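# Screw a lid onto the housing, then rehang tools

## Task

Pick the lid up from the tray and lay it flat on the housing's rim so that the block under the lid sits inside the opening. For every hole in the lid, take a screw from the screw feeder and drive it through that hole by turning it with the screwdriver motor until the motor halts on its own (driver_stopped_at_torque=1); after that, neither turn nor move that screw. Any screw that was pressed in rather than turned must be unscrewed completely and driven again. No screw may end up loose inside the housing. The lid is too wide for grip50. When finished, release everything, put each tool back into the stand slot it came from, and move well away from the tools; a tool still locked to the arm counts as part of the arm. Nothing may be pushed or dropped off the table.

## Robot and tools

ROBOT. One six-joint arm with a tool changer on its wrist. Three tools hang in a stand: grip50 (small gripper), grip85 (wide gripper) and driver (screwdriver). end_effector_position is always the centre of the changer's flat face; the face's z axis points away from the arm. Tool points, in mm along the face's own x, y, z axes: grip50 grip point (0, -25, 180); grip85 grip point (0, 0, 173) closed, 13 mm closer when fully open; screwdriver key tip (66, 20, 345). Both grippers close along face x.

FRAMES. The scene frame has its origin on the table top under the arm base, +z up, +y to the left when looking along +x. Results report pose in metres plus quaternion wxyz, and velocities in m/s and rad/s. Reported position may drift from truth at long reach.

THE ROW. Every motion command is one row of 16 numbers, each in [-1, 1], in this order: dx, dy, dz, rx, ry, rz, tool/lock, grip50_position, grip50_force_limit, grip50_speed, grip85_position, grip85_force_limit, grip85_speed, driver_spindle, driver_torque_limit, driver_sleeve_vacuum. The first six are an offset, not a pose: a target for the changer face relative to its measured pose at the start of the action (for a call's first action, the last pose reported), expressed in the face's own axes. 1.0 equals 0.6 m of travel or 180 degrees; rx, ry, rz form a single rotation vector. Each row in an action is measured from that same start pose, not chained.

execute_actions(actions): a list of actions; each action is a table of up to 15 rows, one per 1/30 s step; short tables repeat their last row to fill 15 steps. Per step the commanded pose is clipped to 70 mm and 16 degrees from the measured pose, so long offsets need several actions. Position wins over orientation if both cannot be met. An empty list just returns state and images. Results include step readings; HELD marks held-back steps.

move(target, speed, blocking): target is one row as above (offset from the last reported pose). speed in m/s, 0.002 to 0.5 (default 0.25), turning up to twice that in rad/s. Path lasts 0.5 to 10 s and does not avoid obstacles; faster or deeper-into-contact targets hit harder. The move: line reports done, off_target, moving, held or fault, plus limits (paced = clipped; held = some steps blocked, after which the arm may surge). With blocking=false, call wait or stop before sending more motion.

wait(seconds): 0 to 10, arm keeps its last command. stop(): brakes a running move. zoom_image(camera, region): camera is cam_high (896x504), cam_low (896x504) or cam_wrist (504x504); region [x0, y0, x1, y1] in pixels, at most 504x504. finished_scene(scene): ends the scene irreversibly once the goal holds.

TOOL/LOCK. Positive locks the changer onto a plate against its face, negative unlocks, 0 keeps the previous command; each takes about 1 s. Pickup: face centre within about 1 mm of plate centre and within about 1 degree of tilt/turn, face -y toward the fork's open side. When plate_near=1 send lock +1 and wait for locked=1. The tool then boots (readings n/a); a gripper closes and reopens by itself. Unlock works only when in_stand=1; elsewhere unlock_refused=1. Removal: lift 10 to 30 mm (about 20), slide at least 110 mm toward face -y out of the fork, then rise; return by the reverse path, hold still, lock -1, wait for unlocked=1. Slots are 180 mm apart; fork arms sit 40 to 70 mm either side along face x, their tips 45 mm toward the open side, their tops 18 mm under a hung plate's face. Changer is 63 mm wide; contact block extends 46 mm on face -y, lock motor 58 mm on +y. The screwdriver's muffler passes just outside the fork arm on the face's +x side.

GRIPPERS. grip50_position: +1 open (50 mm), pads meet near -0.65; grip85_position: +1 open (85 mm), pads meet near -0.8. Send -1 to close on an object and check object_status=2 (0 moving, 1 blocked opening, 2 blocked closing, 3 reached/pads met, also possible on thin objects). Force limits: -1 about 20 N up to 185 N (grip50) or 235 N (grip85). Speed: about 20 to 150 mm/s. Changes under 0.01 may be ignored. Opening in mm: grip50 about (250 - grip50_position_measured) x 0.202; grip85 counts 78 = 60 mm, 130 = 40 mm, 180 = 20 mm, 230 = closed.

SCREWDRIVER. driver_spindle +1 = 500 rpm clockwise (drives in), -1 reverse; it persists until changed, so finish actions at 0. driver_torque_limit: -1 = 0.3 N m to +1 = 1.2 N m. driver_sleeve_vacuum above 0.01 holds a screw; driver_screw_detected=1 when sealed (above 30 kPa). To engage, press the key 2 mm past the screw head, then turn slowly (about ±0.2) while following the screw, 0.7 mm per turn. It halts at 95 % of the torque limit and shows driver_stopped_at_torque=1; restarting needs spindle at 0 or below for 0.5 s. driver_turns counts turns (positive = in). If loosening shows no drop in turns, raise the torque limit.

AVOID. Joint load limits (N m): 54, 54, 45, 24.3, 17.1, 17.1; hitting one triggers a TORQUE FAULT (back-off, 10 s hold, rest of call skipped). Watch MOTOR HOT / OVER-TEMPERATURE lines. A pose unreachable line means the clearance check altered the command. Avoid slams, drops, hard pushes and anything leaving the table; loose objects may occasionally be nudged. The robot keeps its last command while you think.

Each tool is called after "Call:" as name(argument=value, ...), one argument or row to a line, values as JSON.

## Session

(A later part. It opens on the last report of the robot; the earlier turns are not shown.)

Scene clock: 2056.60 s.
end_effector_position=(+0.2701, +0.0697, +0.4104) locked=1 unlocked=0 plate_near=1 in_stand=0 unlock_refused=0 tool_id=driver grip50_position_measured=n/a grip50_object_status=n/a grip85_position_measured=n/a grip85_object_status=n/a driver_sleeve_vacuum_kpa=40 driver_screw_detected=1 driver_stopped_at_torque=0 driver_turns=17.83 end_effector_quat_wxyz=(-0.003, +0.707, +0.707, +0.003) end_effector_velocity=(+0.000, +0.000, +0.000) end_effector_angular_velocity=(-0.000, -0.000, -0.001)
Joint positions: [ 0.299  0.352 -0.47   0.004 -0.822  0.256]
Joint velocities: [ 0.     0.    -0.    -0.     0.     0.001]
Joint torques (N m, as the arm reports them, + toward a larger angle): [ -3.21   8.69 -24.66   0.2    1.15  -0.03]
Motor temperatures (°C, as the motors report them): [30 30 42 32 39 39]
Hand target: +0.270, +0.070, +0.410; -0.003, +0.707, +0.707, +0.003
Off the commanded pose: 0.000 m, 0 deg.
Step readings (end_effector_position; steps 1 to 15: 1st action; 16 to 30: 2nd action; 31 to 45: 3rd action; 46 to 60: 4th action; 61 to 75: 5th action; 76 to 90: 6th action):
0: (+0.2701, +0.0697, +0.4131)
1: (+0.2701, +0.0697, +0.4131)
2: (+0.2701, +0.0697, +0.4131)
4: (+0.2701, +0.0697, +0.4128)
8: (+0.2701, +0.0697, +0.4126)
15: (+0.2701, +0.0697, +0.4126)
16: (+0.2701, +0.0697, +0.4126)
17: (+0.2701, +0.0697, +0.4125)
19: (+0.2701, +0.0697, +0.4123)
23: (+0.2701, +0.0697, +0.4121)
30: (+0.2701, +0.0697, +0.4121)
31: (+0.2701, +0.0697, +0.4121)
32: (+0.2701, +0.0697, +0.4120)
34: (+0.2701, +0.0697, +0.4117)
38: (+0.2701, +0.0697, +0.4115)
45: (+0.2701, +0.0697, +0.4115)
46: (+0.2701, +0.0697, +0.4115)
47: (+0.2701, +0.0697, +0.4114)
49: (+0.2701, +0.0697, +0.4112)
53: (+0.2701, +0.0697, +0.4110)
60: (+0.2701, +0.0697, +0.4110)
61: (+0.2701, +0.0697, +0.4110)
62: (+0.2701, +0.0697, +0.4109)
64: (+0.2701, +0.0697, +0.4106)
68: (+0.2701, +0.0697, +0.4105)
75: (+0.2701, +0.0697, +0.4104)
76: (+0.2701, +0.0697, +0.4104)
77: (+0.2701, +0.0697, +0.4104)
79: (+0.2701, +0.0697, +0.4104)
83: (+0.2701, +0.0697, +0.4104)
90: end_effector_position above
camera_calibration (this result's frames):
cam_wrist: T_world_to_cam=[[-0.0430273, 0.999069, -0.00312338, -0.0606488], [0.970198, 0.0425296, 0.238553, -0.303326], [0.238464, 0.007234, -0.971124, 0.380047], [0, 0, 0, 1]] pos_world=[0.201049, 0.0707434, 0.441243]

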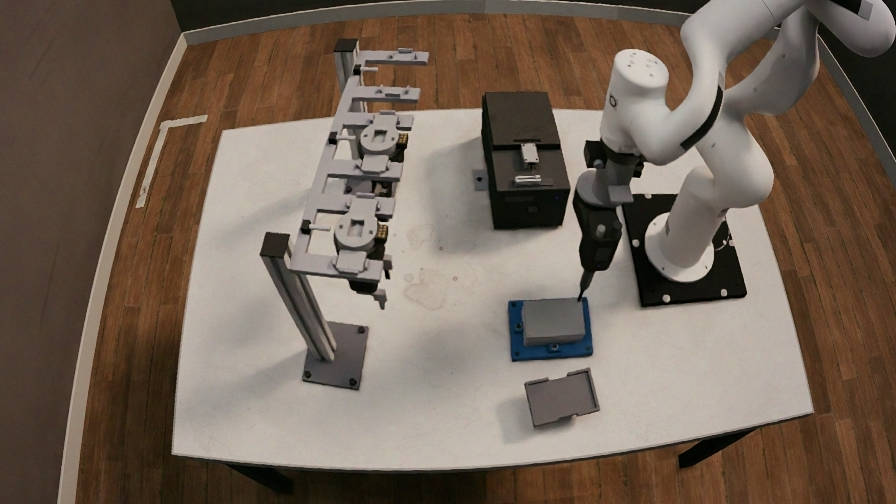

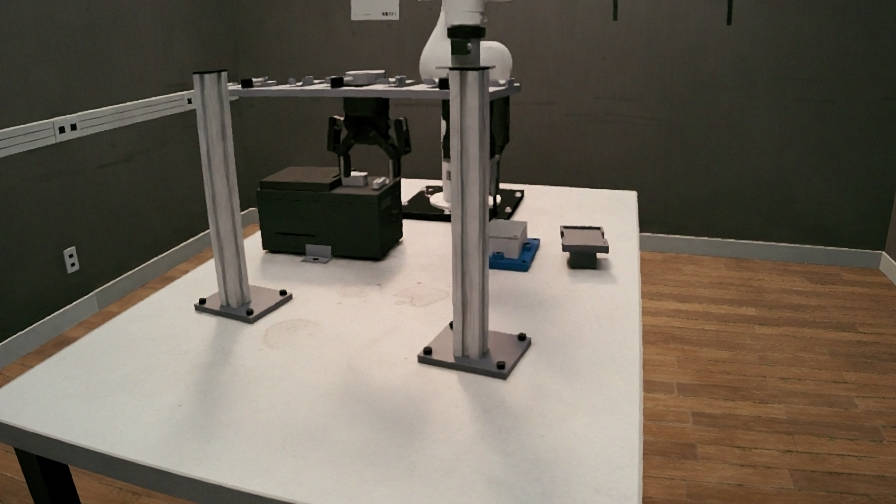

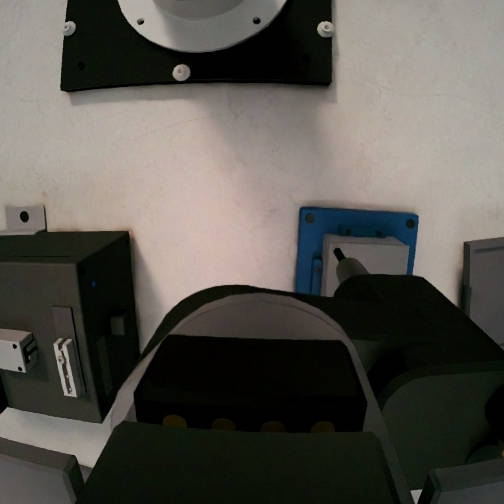

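Call:
execute_actions(
  actions=[
    [[0,0,0.0009,0,0,0,0,0,0,0,0,0,0,0.15,0,0.5]],
    [[0,0,0.0009,0,0,0,0,0,0,0,0,0,0,0.15,0,0.5]],
    [[0,0,0.0007,0,0,0,0,0,0,0,0,0,0,0.15,0,0.5]],
    [[0,0,0,0,0,0,0,0,0,0,0,0,0,0,0,0.5]],
  ],
)

Call:
zoom_image(
  camera="cam_low",
  region=[485,200,515,230],
)

Scene clock: 2066.37 s.
end_effector_position=(+0.2701, +0.0697, +0.4089) locked=1 unlocked=0 plate_near=1 in_stand=0 unlock_refused=0 tool_id=driver grip50_position_measured=n/a grip50_object_status=n/a grip85_position_measured=n/a grip85_object_status=n/a driver_sleeve_vacuum_kpa=40 driver_screw_detected=1 driver_stopped_at_torque=1 driver_turns=19.49 end_effector_quat_wxyz=(-0.003, +0.707, +0.707, +0.003) end_effector_velocity=(-0.000, -0.000, +0.000) end_effector_angular_velocity=(-0.000, +0.000, -0.000)
Joint positions: [ 0.299  0.35  -0.468  0.004 -0.818  0.256]
Joint velocities: [-0.     0.001  0.    -0.    -0.    -0.   ]
Joint torques (N m, as the arm reports them, + toward a larger angle): [ -2.71   9.12 -24.64   0.1    1.29  -0.13]
Motor temperatures (°C, as the motors report them): [30 30 42 32 39 39]
Hand target: +0.270, +0.070, +0.409; -0.003, +0.707, +0.707, +0.003
Off the commanded pose: 0.000 m, 0 deg.
Step readings (end_effector_position; steps 1 to 15: 1st action; 16 to 30: 2nd action; 31 to 45: 3rd action; 46 to 60: 4th action):
0: (+0.2701, +0.0697, +0.4104)
1: (+0.2701, +0.0697, +0.4104)
2: (+0.2701, +0.0697, +0.4104)
4: (+0.2701, +0.0697, +0.4101)
8: (+0.2701, +0.0697, +0.4099)
15: (+0.2701, +0.0697, +0.4099)
16: (+0.2701, +0.0697, +0.4099)
17: (+0.2701, +0.0697, +0.4098)
19: (+0.2701, +0.0697, +0.4096)
23: (+0.2701, +0.0697, +0.4094)
30: (+0.2701, +0.0697, +0.4094)
31: (+0.2701, +0.0697, +0.4094)
32: (+0.2701, +0.0697, +0.4093)
34: (+0.2701, +0.0697, +0.4091)
38: (+0.2701, +0.0697, +0.4090)
45: (+0.2701, +0.0697, +0.4089)
46: (+0.2701, +0.0697, +0.4089)
47: (+0.2701, +0.0697, +0.4089)
49: (+0.2701, +0.0697, +0.4089)
53: (+0.2701, +0.0697, +0.4089)
60: end_effector_position above
camera_calibration (this result's frames):
cam_wrist: T_world_to_cam=[[-0.0429673, 0.999072, -0.00310632, -0.060695], [0.970212, 0.0424677, 0.238506, -0.302939], [0.238416, 0.00723415, -0.971136, 0.378611], [0, 0, 0, 1]] pos_world=[0.20104, 0.0707648, 0.439747]

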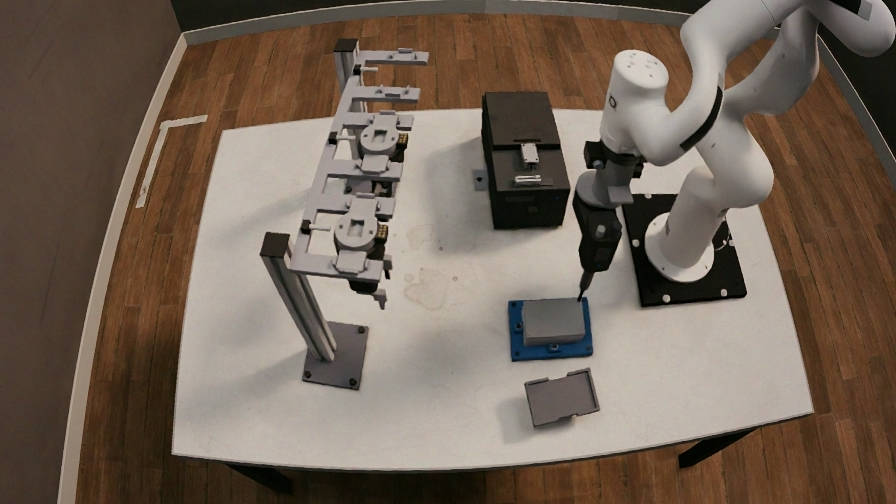

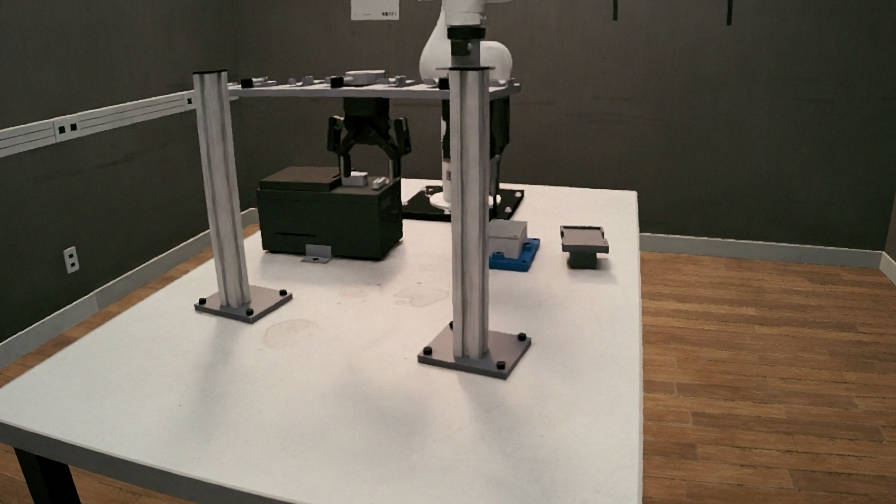

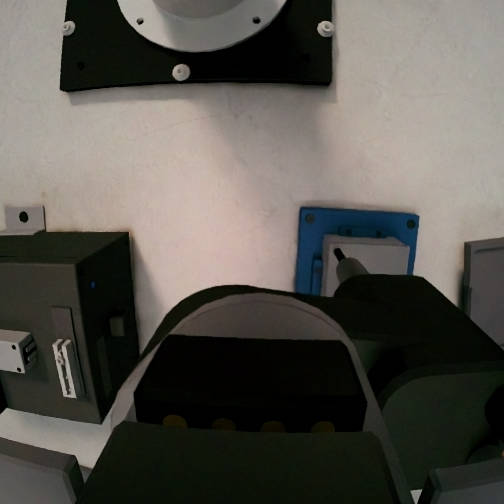

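Region (485, 200, 515, 230) of cam_low's 896x504 image, scaled by 16.800, with more detail than that image has.

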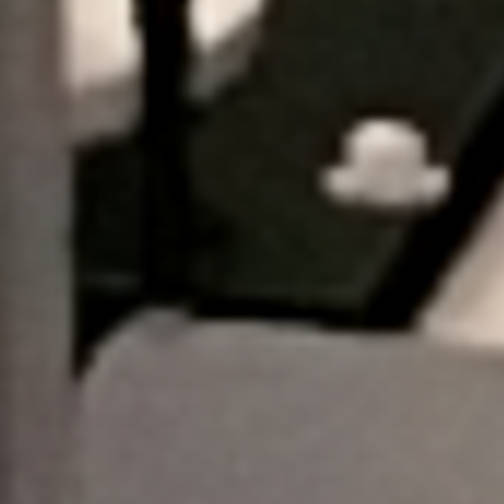

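Call:
move(
  target=[0,0,-0.04,0,0,0,0,0,0,0,0,0,0,0,0,0],
  speed=0.03,
)

Call:
move(
  target=[0,0,-0.16,0,0,0,0,0,0,0,0,0,0,0,0,0],
  speed=0.15,
)

Call:
zoom_image(
  camera="cam_wrist",
  region=[240,150,400,310],
)

Scene clock: 2077.83 s.
end_effector_position=(+0.2701, +0.0696, +0.4328) locked=1 unlocked=0 plate_near=1 in_stand=0 unlock_refused=0 tool_id=driver grip50_position_measured=n/a grip50_object_status=n/a grip85_position_measured=n/a grip85_object_status=n/a driver_sleeve_vacuum_kpa=0 driver_screw_detected=0 driver_stopped_at_torque=1 driver_turns=19.49 end_effector_quat_wxyz=(-0.003, +0.707, +0.707, +0.003) end_effector_velocity=(-0.001, +0.000, +0.000) end_effector_angular_velocity=(-0.001, +0.004, +0.000)
Joint positions: [ 0.299  0.381 -0.505  0.004 -0.885  0.256]
Joint velocities: [ 0.001  0.    -0.    -0.    -0.005  0.001]
Joint torques (N m, as the arm reports them, + toward a larger angle): [ -1.45   8.09 -25.98   0.43   0.7   -0.26]
Motor temperatures (°C, as the motors report them): [30 30 42 32 39 39]
Hand target: +0.270, +0.070, +0.433; -0.003, +0.707, +0.707, +0.003
Off the commanded pose: 0.000 m, 0 deg.
move: done
camera_calibration (this result's frames):
cam_wrist: T_world_to_cam=[[-0.0430578, 0.999068, -0.00306425, -0.0604411], [0.970243, 0.0425466, 0.238366, -0.30855], [0.238274, 0.00729044, -0.971171, 0.401877], [0, 0, 0, 1]] pos_world=[0.20101, 0.0705827, 0.463653]

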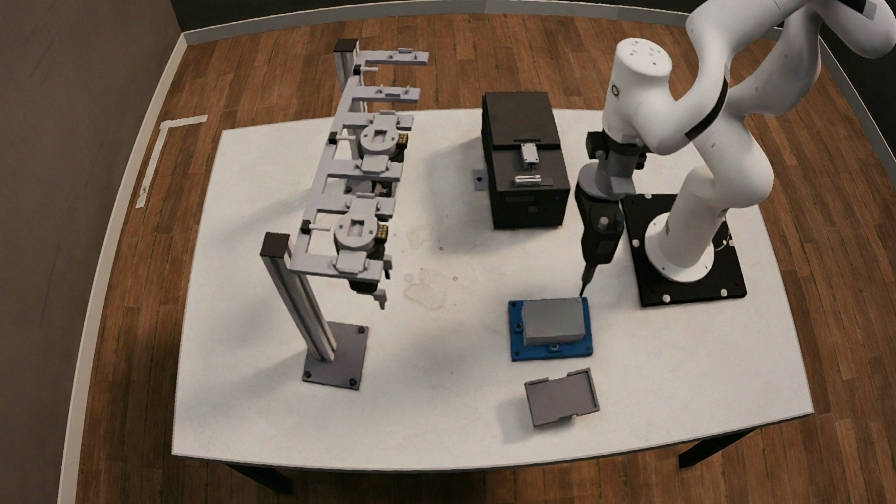

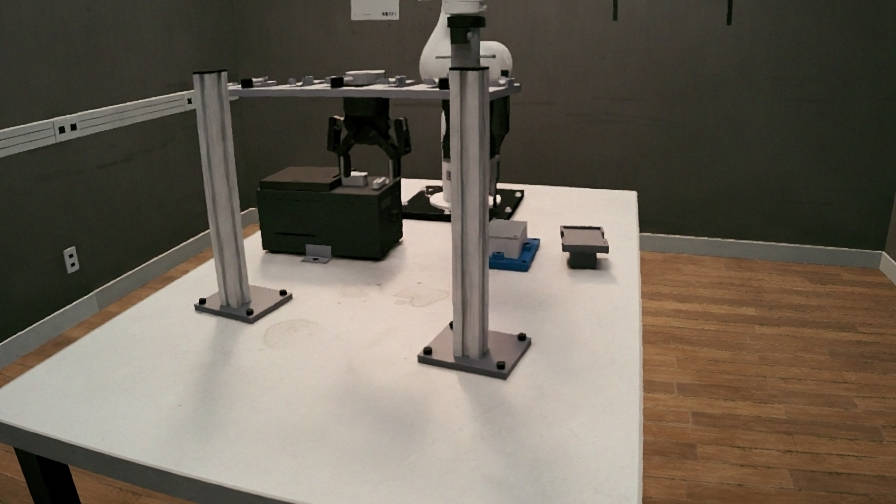

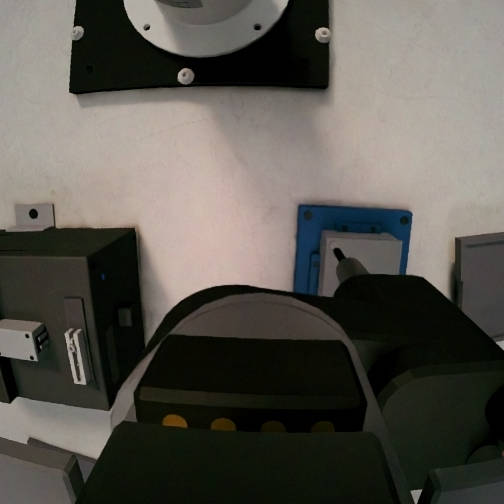

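Scene clock: 2078.87 s.
end_effector_position=(+0.2700, +0.0689, +0.5284) locked=1 unlocked=0 plate_near=1 in_stand=0 unlock_refused=0 tool_id=driver grip50_position_measured=n/a grip50_object_status=n/a grip85_position_measured=n/a grip85_object_status=n/a driver_sleeve_vacuum_kpa=0 driver_screw_detected=0 driver_stopped_at_torque=1 driver_turns=19.49 end_effector_quat_wxyz=(-0.003, +0.707, +0.707, +0.003) end_effector_velocity=(+0.001, -0.000, +0.002) end_effector_angular_velocity=(+0.001, -0.002, -0.002)
Joint positions: [ 0.298  0.449 -0.678  0.003 -1.128  0.256]
Joint velocities: [-0.001  0.    -0.005  0.001 -0.003  0.   ]
Joint torques (N m, as the arm reports them, + toward a larger angle): [ -0.93   7.06 -26.48   1.09   0.63  -0.37]
Motor temperatures (°C, as the motors report them): [30 30 42 32 39 39]
Hand target: +0.270, +0.069, +0.529; -0.003, +0.707, +0.707, +0.003
Off the commanded pose: 0.000 m, 0 deg.
move: done
camera_calibration (this result's frames):
cam_wrist: T_world_to_cam=[[-0.0434244, 0.999052, -0.00302904, -0.0593688], [0.970412, 0.0428999, 0.237614, -0.330885], [0.237519, 0.00737883, -0.971355, 0.495047], [0, 0, 0, 1]] pos_world=[0.200933, 0.0698546, 0.559309]

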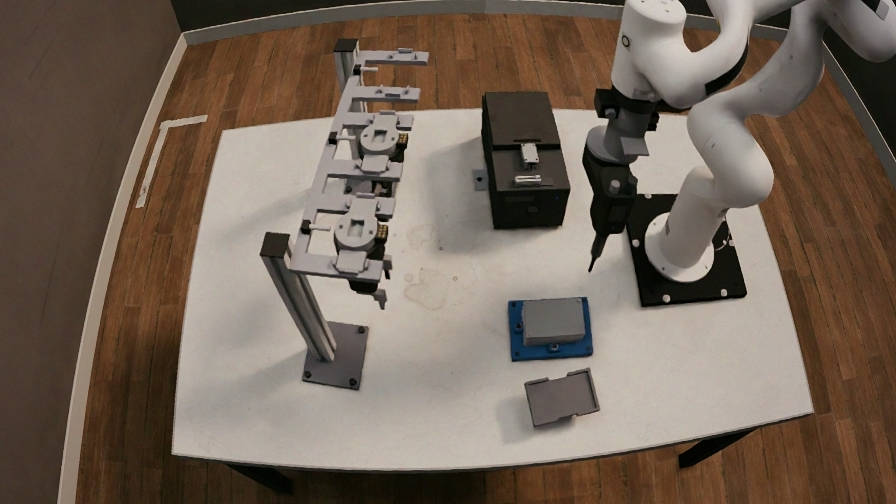

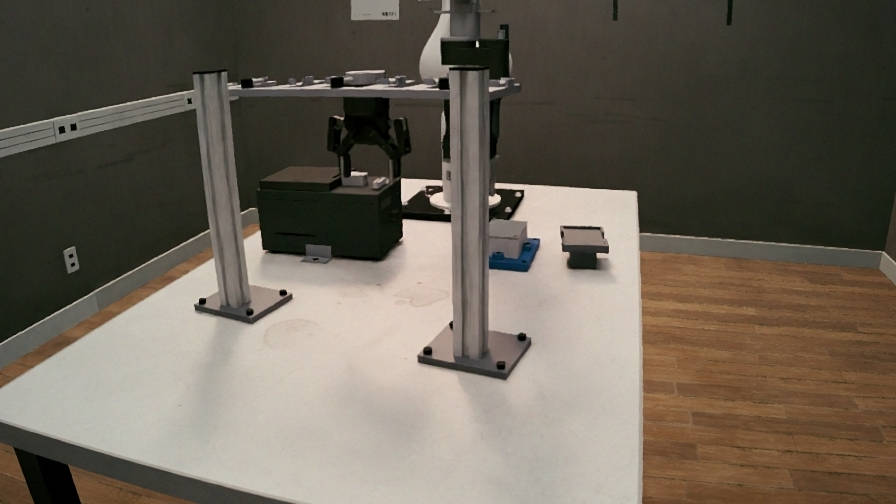

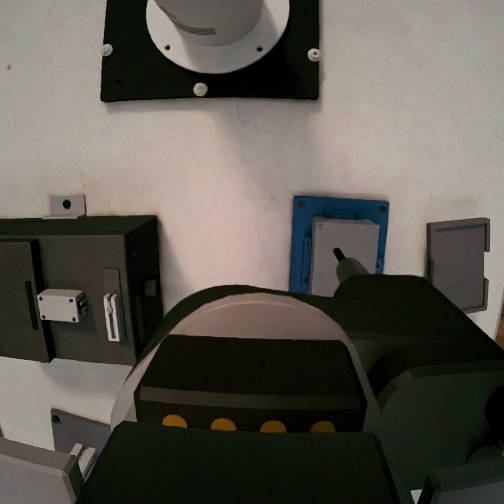

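Region (240, 150, 400, 310) of cam_wrist's 504x504 image, scaled by 3.150, with more detail than that image has.

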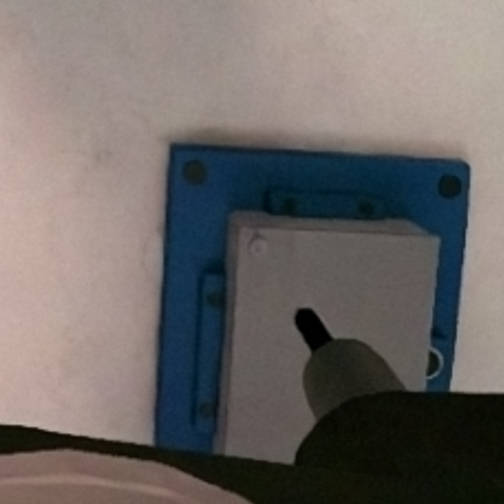

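Call:
move(
  target=[-0.3915,0.3975,-0.01,0,0,0.0456,0,0,0,0,0,0,0,0,0,0],
  speed=0.2,
)

Scene clock: 2088.90 s.
end_effector_position=(+0.5080, -0.1662, +0.5327) locked=1 unlocked=0 plate_near=1 in_stand=0 unlock_refused=0 tool_id=driver grip50_position_measured=n/a grip50_object_status=n/a grip85_position_measured=n/a grip85_object_status=n/a driver_sleeve_vacuum_kpa=0 driver_screw_detected=0 driver_stopped_at_torque=1 driver_turns=19.49 end_effector_quat_wxyz=(-0.003, +0.756, +0.655, +0.003) end_effector_velocity=(+0.002, -0.001, +0.001) end_effector_angular_velocity=(-0.001, -0.003, -0.001)
Joint positions: [-0.271 -0.228 -1.304  0.002 -1.077 -0.17 ]
Joint velocities: [-0.001 -0.003 -0.006 -0.     0.     0.   ]
Joint torques (N m, as the arm reports them, + toward a larger angle): [ -1.85  49.58 -25.84   1.17   0.23  -0.31]
Motor temperatures (°C, as the motors report them): [30 30 42 32 39 39]
Hand target: +0.508, -0.166, +0.533; -0.003, +0.756, +0.655, +0.003
Off the commanded pose: 0.001 m, 0 deg.
move: done
camera_calibration (this result's frames):
cam_wrist: T_world_to_cam=[[0.099469, 0.995034, -0.00369739, 0.112939], [0.966833, -0.09577, 0.236776, -0.573607], [0.235246, -0.0271266, -0.971557, 0.439875], [0, 0, 0, 1]] pos_world=[0.439869, -0.15538, 0.563598]

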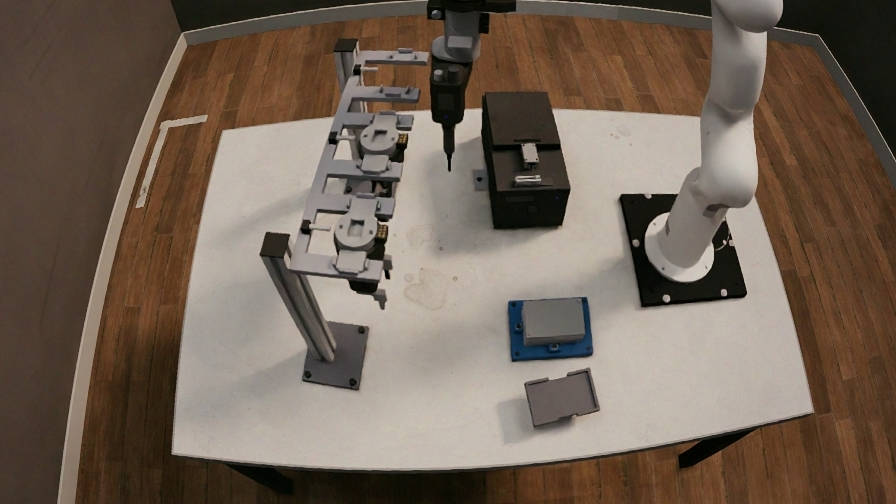

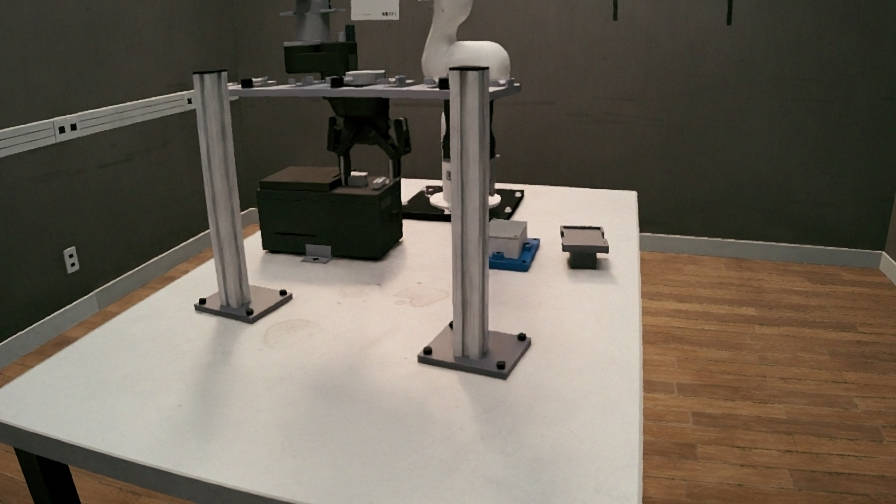

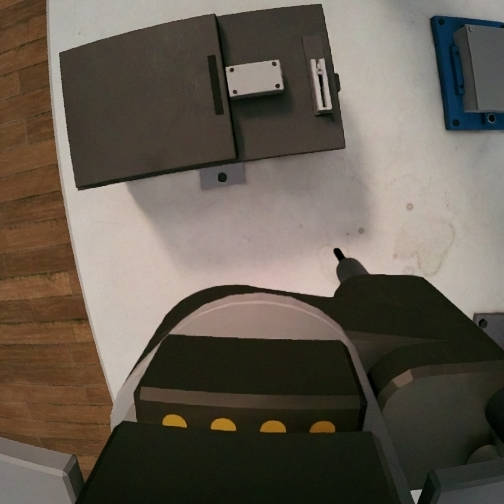

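Call:
move(
  target=[0.0007,0.0009,0.167,0,0,0,0,0,0,0,0,0,0,0,0,0],
  speed=0.12,
)

Scene clock: 2095.47 s.
end_effector_position=(+0.5086, -0.1653, +0.4329) locked=1 unlocked=0 plate_near=1 in_stand=0 unlock_refused=0 tool_id=driver grip50_position_measured=n/a grip50_object_status=n/a grip85_position_measured=n/a grip85_object_status=n/a driver_sleeve_vacuum_kpa=0 driver_screw_detected=0 driver_stopped_at_torque=1 driver_turns=19.49 end_effector_quat_wxyz=(-0.003, +0.756, +0.655, +0.003) end_effector_velocity=(-0.001, -0.000, -0.002) end_effector_angular_velocity=(+0.000, +0.003, -0.001)
Joint positions: [-0.27  -0.295 -1.157  0.002 -0.863 -0.169]
Joint velocities: [-0.001 -0.001  0.003 -0.001  0.001  0.001]
Joint torques (N m, as the arm reports them, + toward a larger angle): [ -1.09  49.41 -25.36   0.78   0.18  -0.27]
Motor temperatures (°C, as the motors report them): [30 30 42 32 39 39]
Hand target: +0.508, -0.165, +0.432; -0.003, +0.756, +0.655, +0.003
Off the commanded pose: 0.000 m, 0 deg.
move: done
camera_calibration (this result's frames):
cam_wrist: T_world_to_cam=[[0.0997955, 0.995, -0.00404448, 0.111512], [0.966641, -0.095986, 0.237468, -0.550698], [0.235892, -0.0276078, -0.971387, 0.342327], [0, 0, 0, 1]] pos_world=[0.440447, -0.154363, 0.463756]

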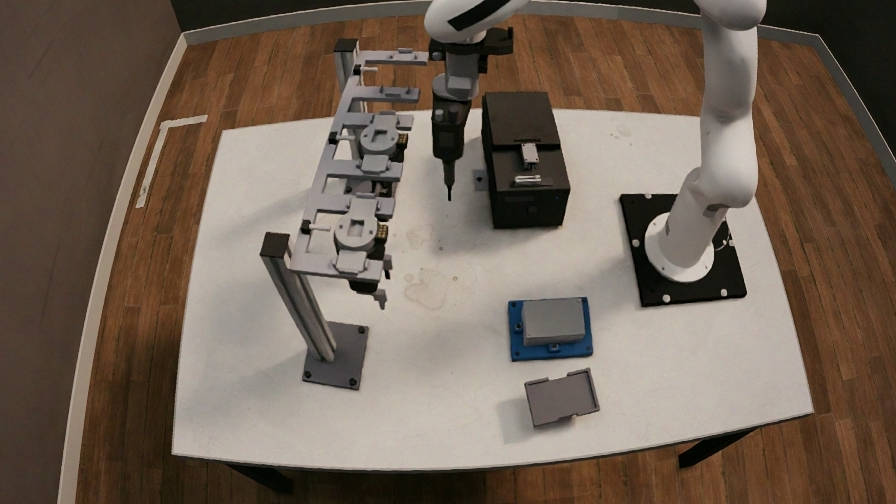

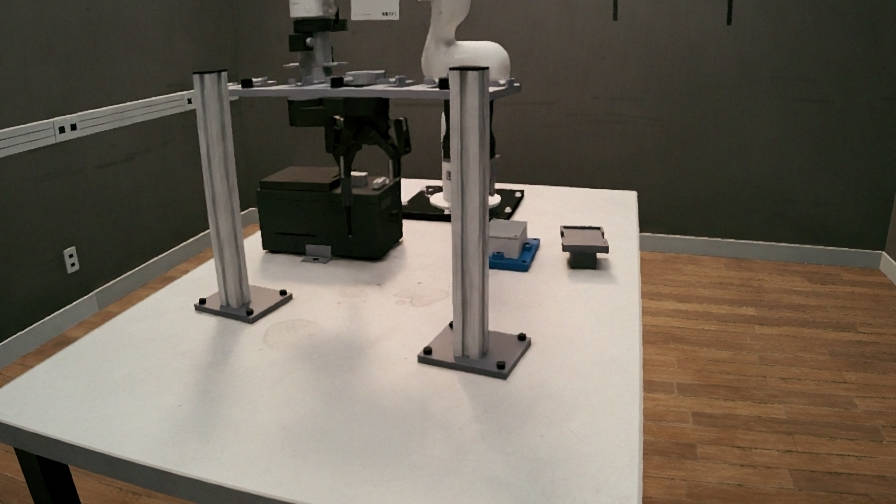

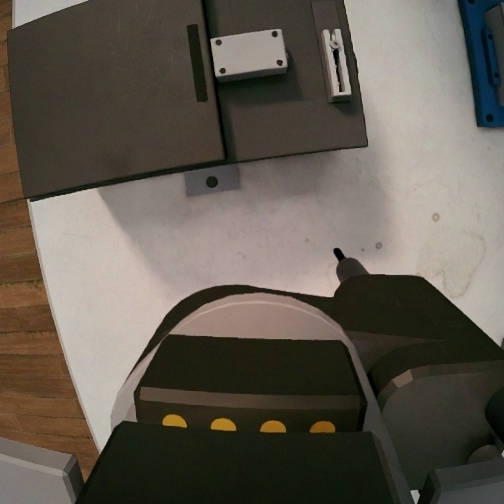

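Call:
move(
  target=[-0.001,0.195,-0.000,0,0,0,0,0,0,0,0,0,0,0,0,0],
  speed=0.06,
)

Scene clock: 2108.27 s.
end_effector_position=(+0.6242, -0.1826, +0.4327) locked=1 unlocked=0 plate_near=1 in_stand=0 unlock_refused=0 tool_id=driver grip50_position_measured=n/a grip50_object_status=n/a grip85_position_measured=n/a grip85_object_status=n/a driver_sleeve_vacuum_kpa=0 driver_screw_detected=0 driver_stopped_at_torque=1 driver_turns=19.49 end_effector_quat_wxyz=(-0.003, +0.756, +0.655, +0.003) end_effector_velocity=(+0.001, +0.000, +0.000) end_effector_angular_velocity=(+0.001, +0.002, -0.000)
Joint positions: [-0.242 -0.58  -1.551  0.002 -0.972 -0.14 ]
Joint velocities: [ 0.    -0.002 -0.003  0.    -0.003  0.   ]
Joint torques (N m, as the arm reports them, + toward a larger angle): [  0.02  68.71 -25.95   0.96   0.29  -0.24]
Motor temperatures (°C, as the motors report them): [30 31 42 32 39 39]
Hand target: +0.624, -0.183, +0.433; -0.003, +0.756, +0.655, +0.003
Off the commanded pose: 0.000 m, 0 deg.
move: done
camera_calibration (this result's frames):
cam_wrist: T_world_to_cam=[[0.0996347, 0.995017, -0.00384942, 0.117291], [0.966713, -0.0958828, 0.237218, -0.663927], [0.235667, -0.0273564, -0.971449, 0.314628], [0, 0, 0, 1]] pos_world=[0.555993, -0.171758, 0.463592]

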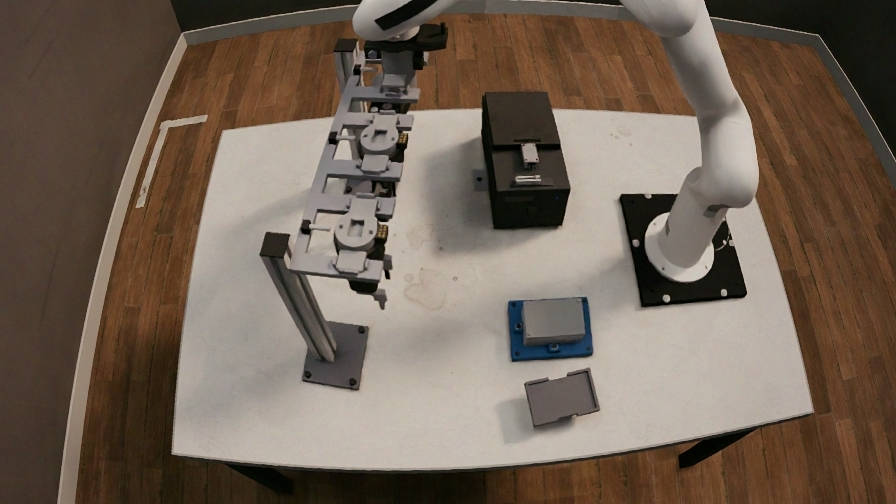

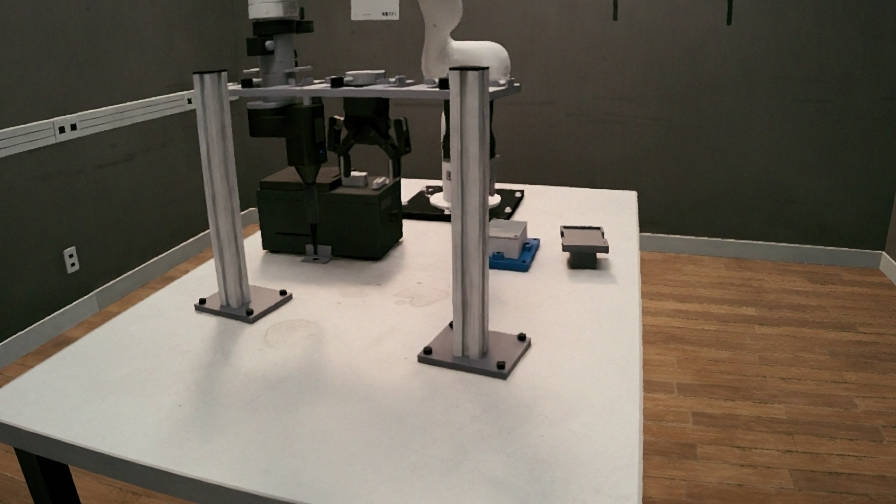

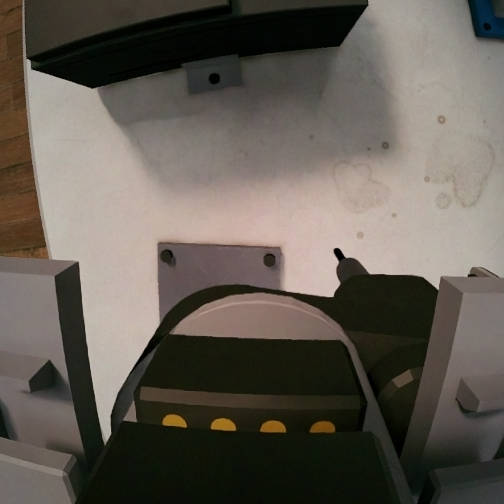

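Call:
move(
  target=[0,0,0.0325,0,0,0,0,0,0,0,0,0,0,0,0,0],
  speed=0.01,
)

Scene clock: 2112.97 s.
end_effector_position=(+0.6241, -0.1825, +0.4132) locked=1 unlocked=0 plate_near=1 in_stand=1 unlock_refused=0 tool_id=driver grip50_position_measured=n/a grip50_object_status=n/a grip85_position_measured=n/a grip85_object_status=n/a driver_sleeve_vacuum_kpa=0 driver_screw_detected=0 driver_stopped_at_torque=1 driver_turns=19.49 end_effector_quat_wxyz=(-0.003, +0.756, +0.655, +0.003) end_effector_velocity=(+0.001, -0.000, +0.000) end_effector_angular_velocity=(-0.001, -0.004, +0.000)
Joint positions: [-0.241 -0.594 -1.528  0.002 -0.934 -0.14 ]
Joint velocities: [-0.    -0.    -0.001  0.     0.003 -0.   ]
Joint torques (N m, as the arm reports them, + toward a larger angle): [ -0.84  70.31 -25.99   1.08   0.16  -0.2 ]
Motor temperatures (°C, as the motors report them): [30 31 42 32 39 39]
Hand target: +0.624, -0.182, +0.413; -0.003, +0.756, +0.655, +0.003
Off the commanded pose: 0.000 m, 0 deg.
move: done
camera_calibration (this result's frames):
cam_wrist: T_world_to_cam=[[0.0996839, 0.995012, -0.00387319, 0.117063], [0.966728, -0.0959273, 0.237139, -0.659255], [0.235584, -0.0273832, -0.971468, 0.295774], [0, 0, 0, 1]] pos_world=[0.555971, -0.171621, 0.444123]

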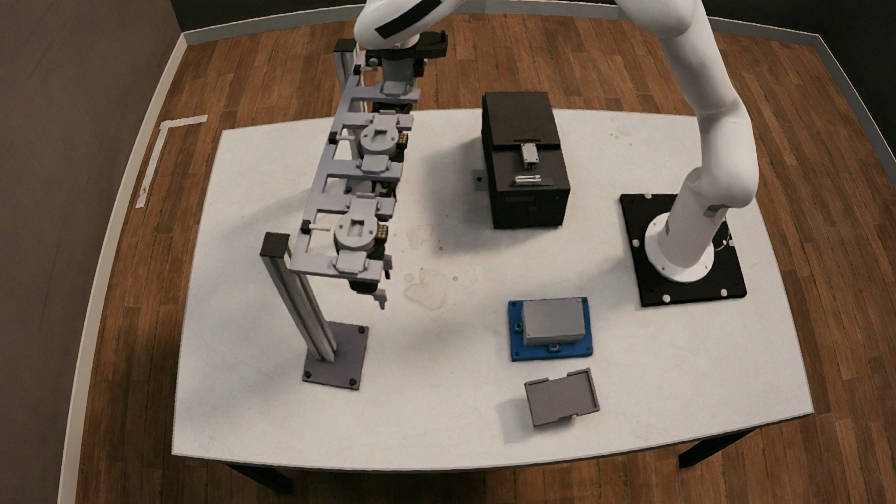

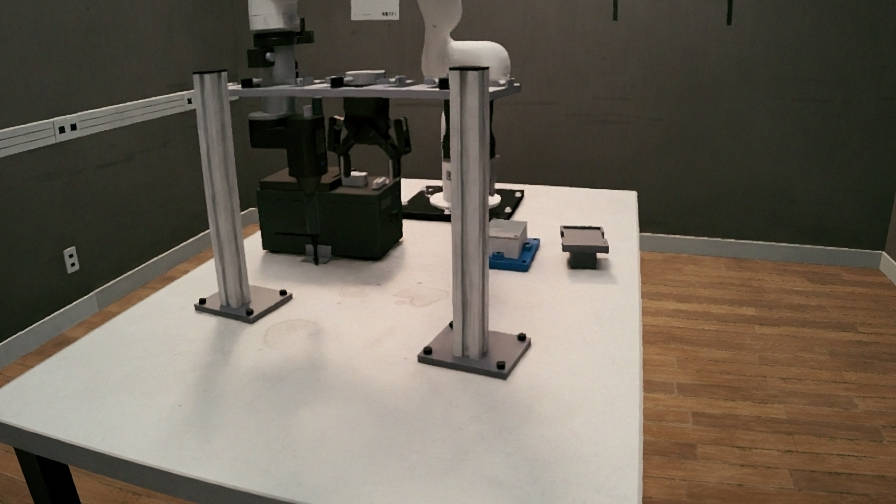

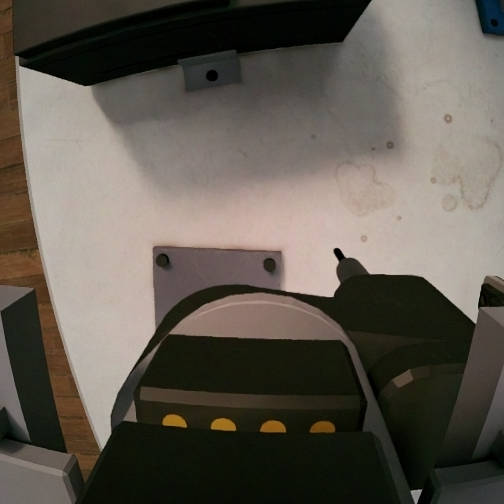

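Call:
execute_actions(
  actions=[
    [[0,0,0.0012,0,0,0,0,0,0,0,0,0,0,0,0,0]],
    [[0,0,0,0,0,0,-1,0,0,0,0,0,0,0,0,0]],
    [[0,0,0,0,0,0,-1,0,0,0,0,0,0,0,0,0]],
    [[0,0,0,0,0,0,-1,0,0,0,0,0,0,0,0,0]],
  ],
)

Scene clock: 2120.90 s.
end_effector_position=(+0.6242, -0.1825, +0.4130) locked=0 unlocked=1 plate_near=0 in_stand=1 unlock_refused=0 tool_id=none grip50_position_measured=n/a grip50_object_status=n/a grip85_position_measured=n/a grip85_object_status=n/a driver_sleeve_vacuum_kpa=n/a driver_screw_detected=n/a driver_stopped_at_torque=n/a driver_turns=n/a end_effector_quat_wxyz=(-0.003, +0.756, +0.655, +0.003) end_effector_velocity=(-0.000, +0.000, +0.000) end_effector_angular_velocity=(-0.000, -0.002, +0.000)
Joint positions: [-0.242 -0.594 -1.528  0.003 -0.933 -0.14 ]
Joint velocities: [ 0.     0.001  0.001 -0.     0.001 -0.   ]
Joint torques (N m, as the arm reports them, + toward a larger angle): [ -0.73  47.18 -17.61  -0.02   0.42  -0.24]
Motor temperatures (°C, as the motors report them): [30 31 42 32 39 39]
Hand target: +0.624, -0.183, +0.413; -0.003, +0.756, +0.655, +0.003
Off the commanded pose: 0.000 m, 0 deg.
Step readings (end_effector_position; steps 1 to 15: 1st action; 16 to 30: 2nd action; 31 to 45: 3rd action; 46 to 60: 4th action):
0: (+0.6241, -0.1825, +0.4132)
1: (+0.6242, -0.1825, +0.4132)
2: (+0.6242, -0.1825, +0.4131)
4: (+0.6242, -0.1825, +0.4128)
8: (+0.6242, -0.1825, +0.4127)
15: (+0.6242, -0.1825, +0.4127)
16: (+0.6240, -0.1825, +0.4122)
17: (+0.6240, -0.1825, +0.4122)
19: (+0.6240, -0.1825, +0.4122)
23: (+0.6240, -0.1824, +0.4122)
30: (+0.6242, -0.1825, +0.4129)
31: (+0.6242, -0.1825, +0.4129)
32: (+0.6242, -0.1825, +0.4130)
34: (+0.6242, -0.1825, +0.4130)
38: (+0.6242, -0.1825, +0.4130)
45: (+0.6242, -0.1825, +0.4130)
46: (+0.6242, -0.1825, +0.4130)
47: (+0.6242, -0.1825, +0.4130)
49: (+0.6242, -0.1825, +0.4130)
53: (+0.6242, -0.1825, +0.4130)
60: end_effector_position above
camera_calibration (this result's frames):
cam_wrist: T_world_to_cam=[[0.0998301, 0.994997, -0.00382984, 0.116973], [0.966598, -0.0960661, 0.237614, -0.659398], [0.236057, -0.0274229, -0.971352, 0.295187], [0, 0, 0, 1]] pos_world=[0.556014, -0.171639, 0.44386]

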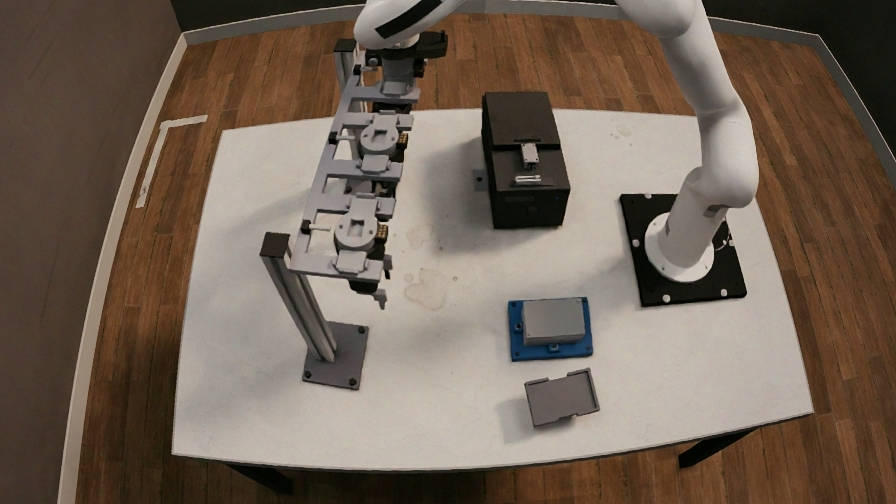

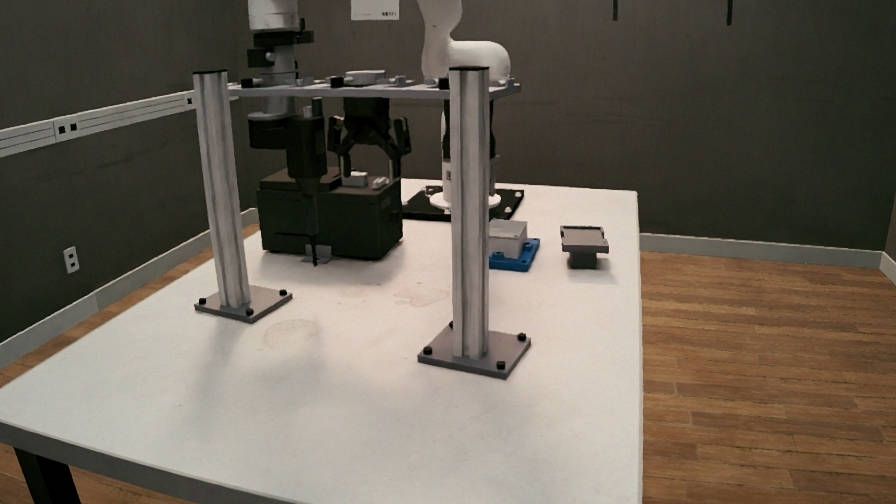

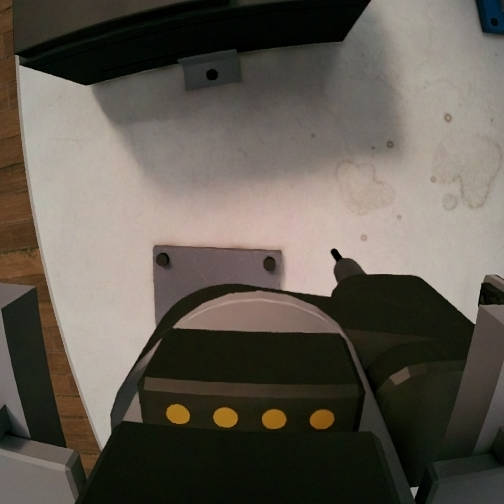

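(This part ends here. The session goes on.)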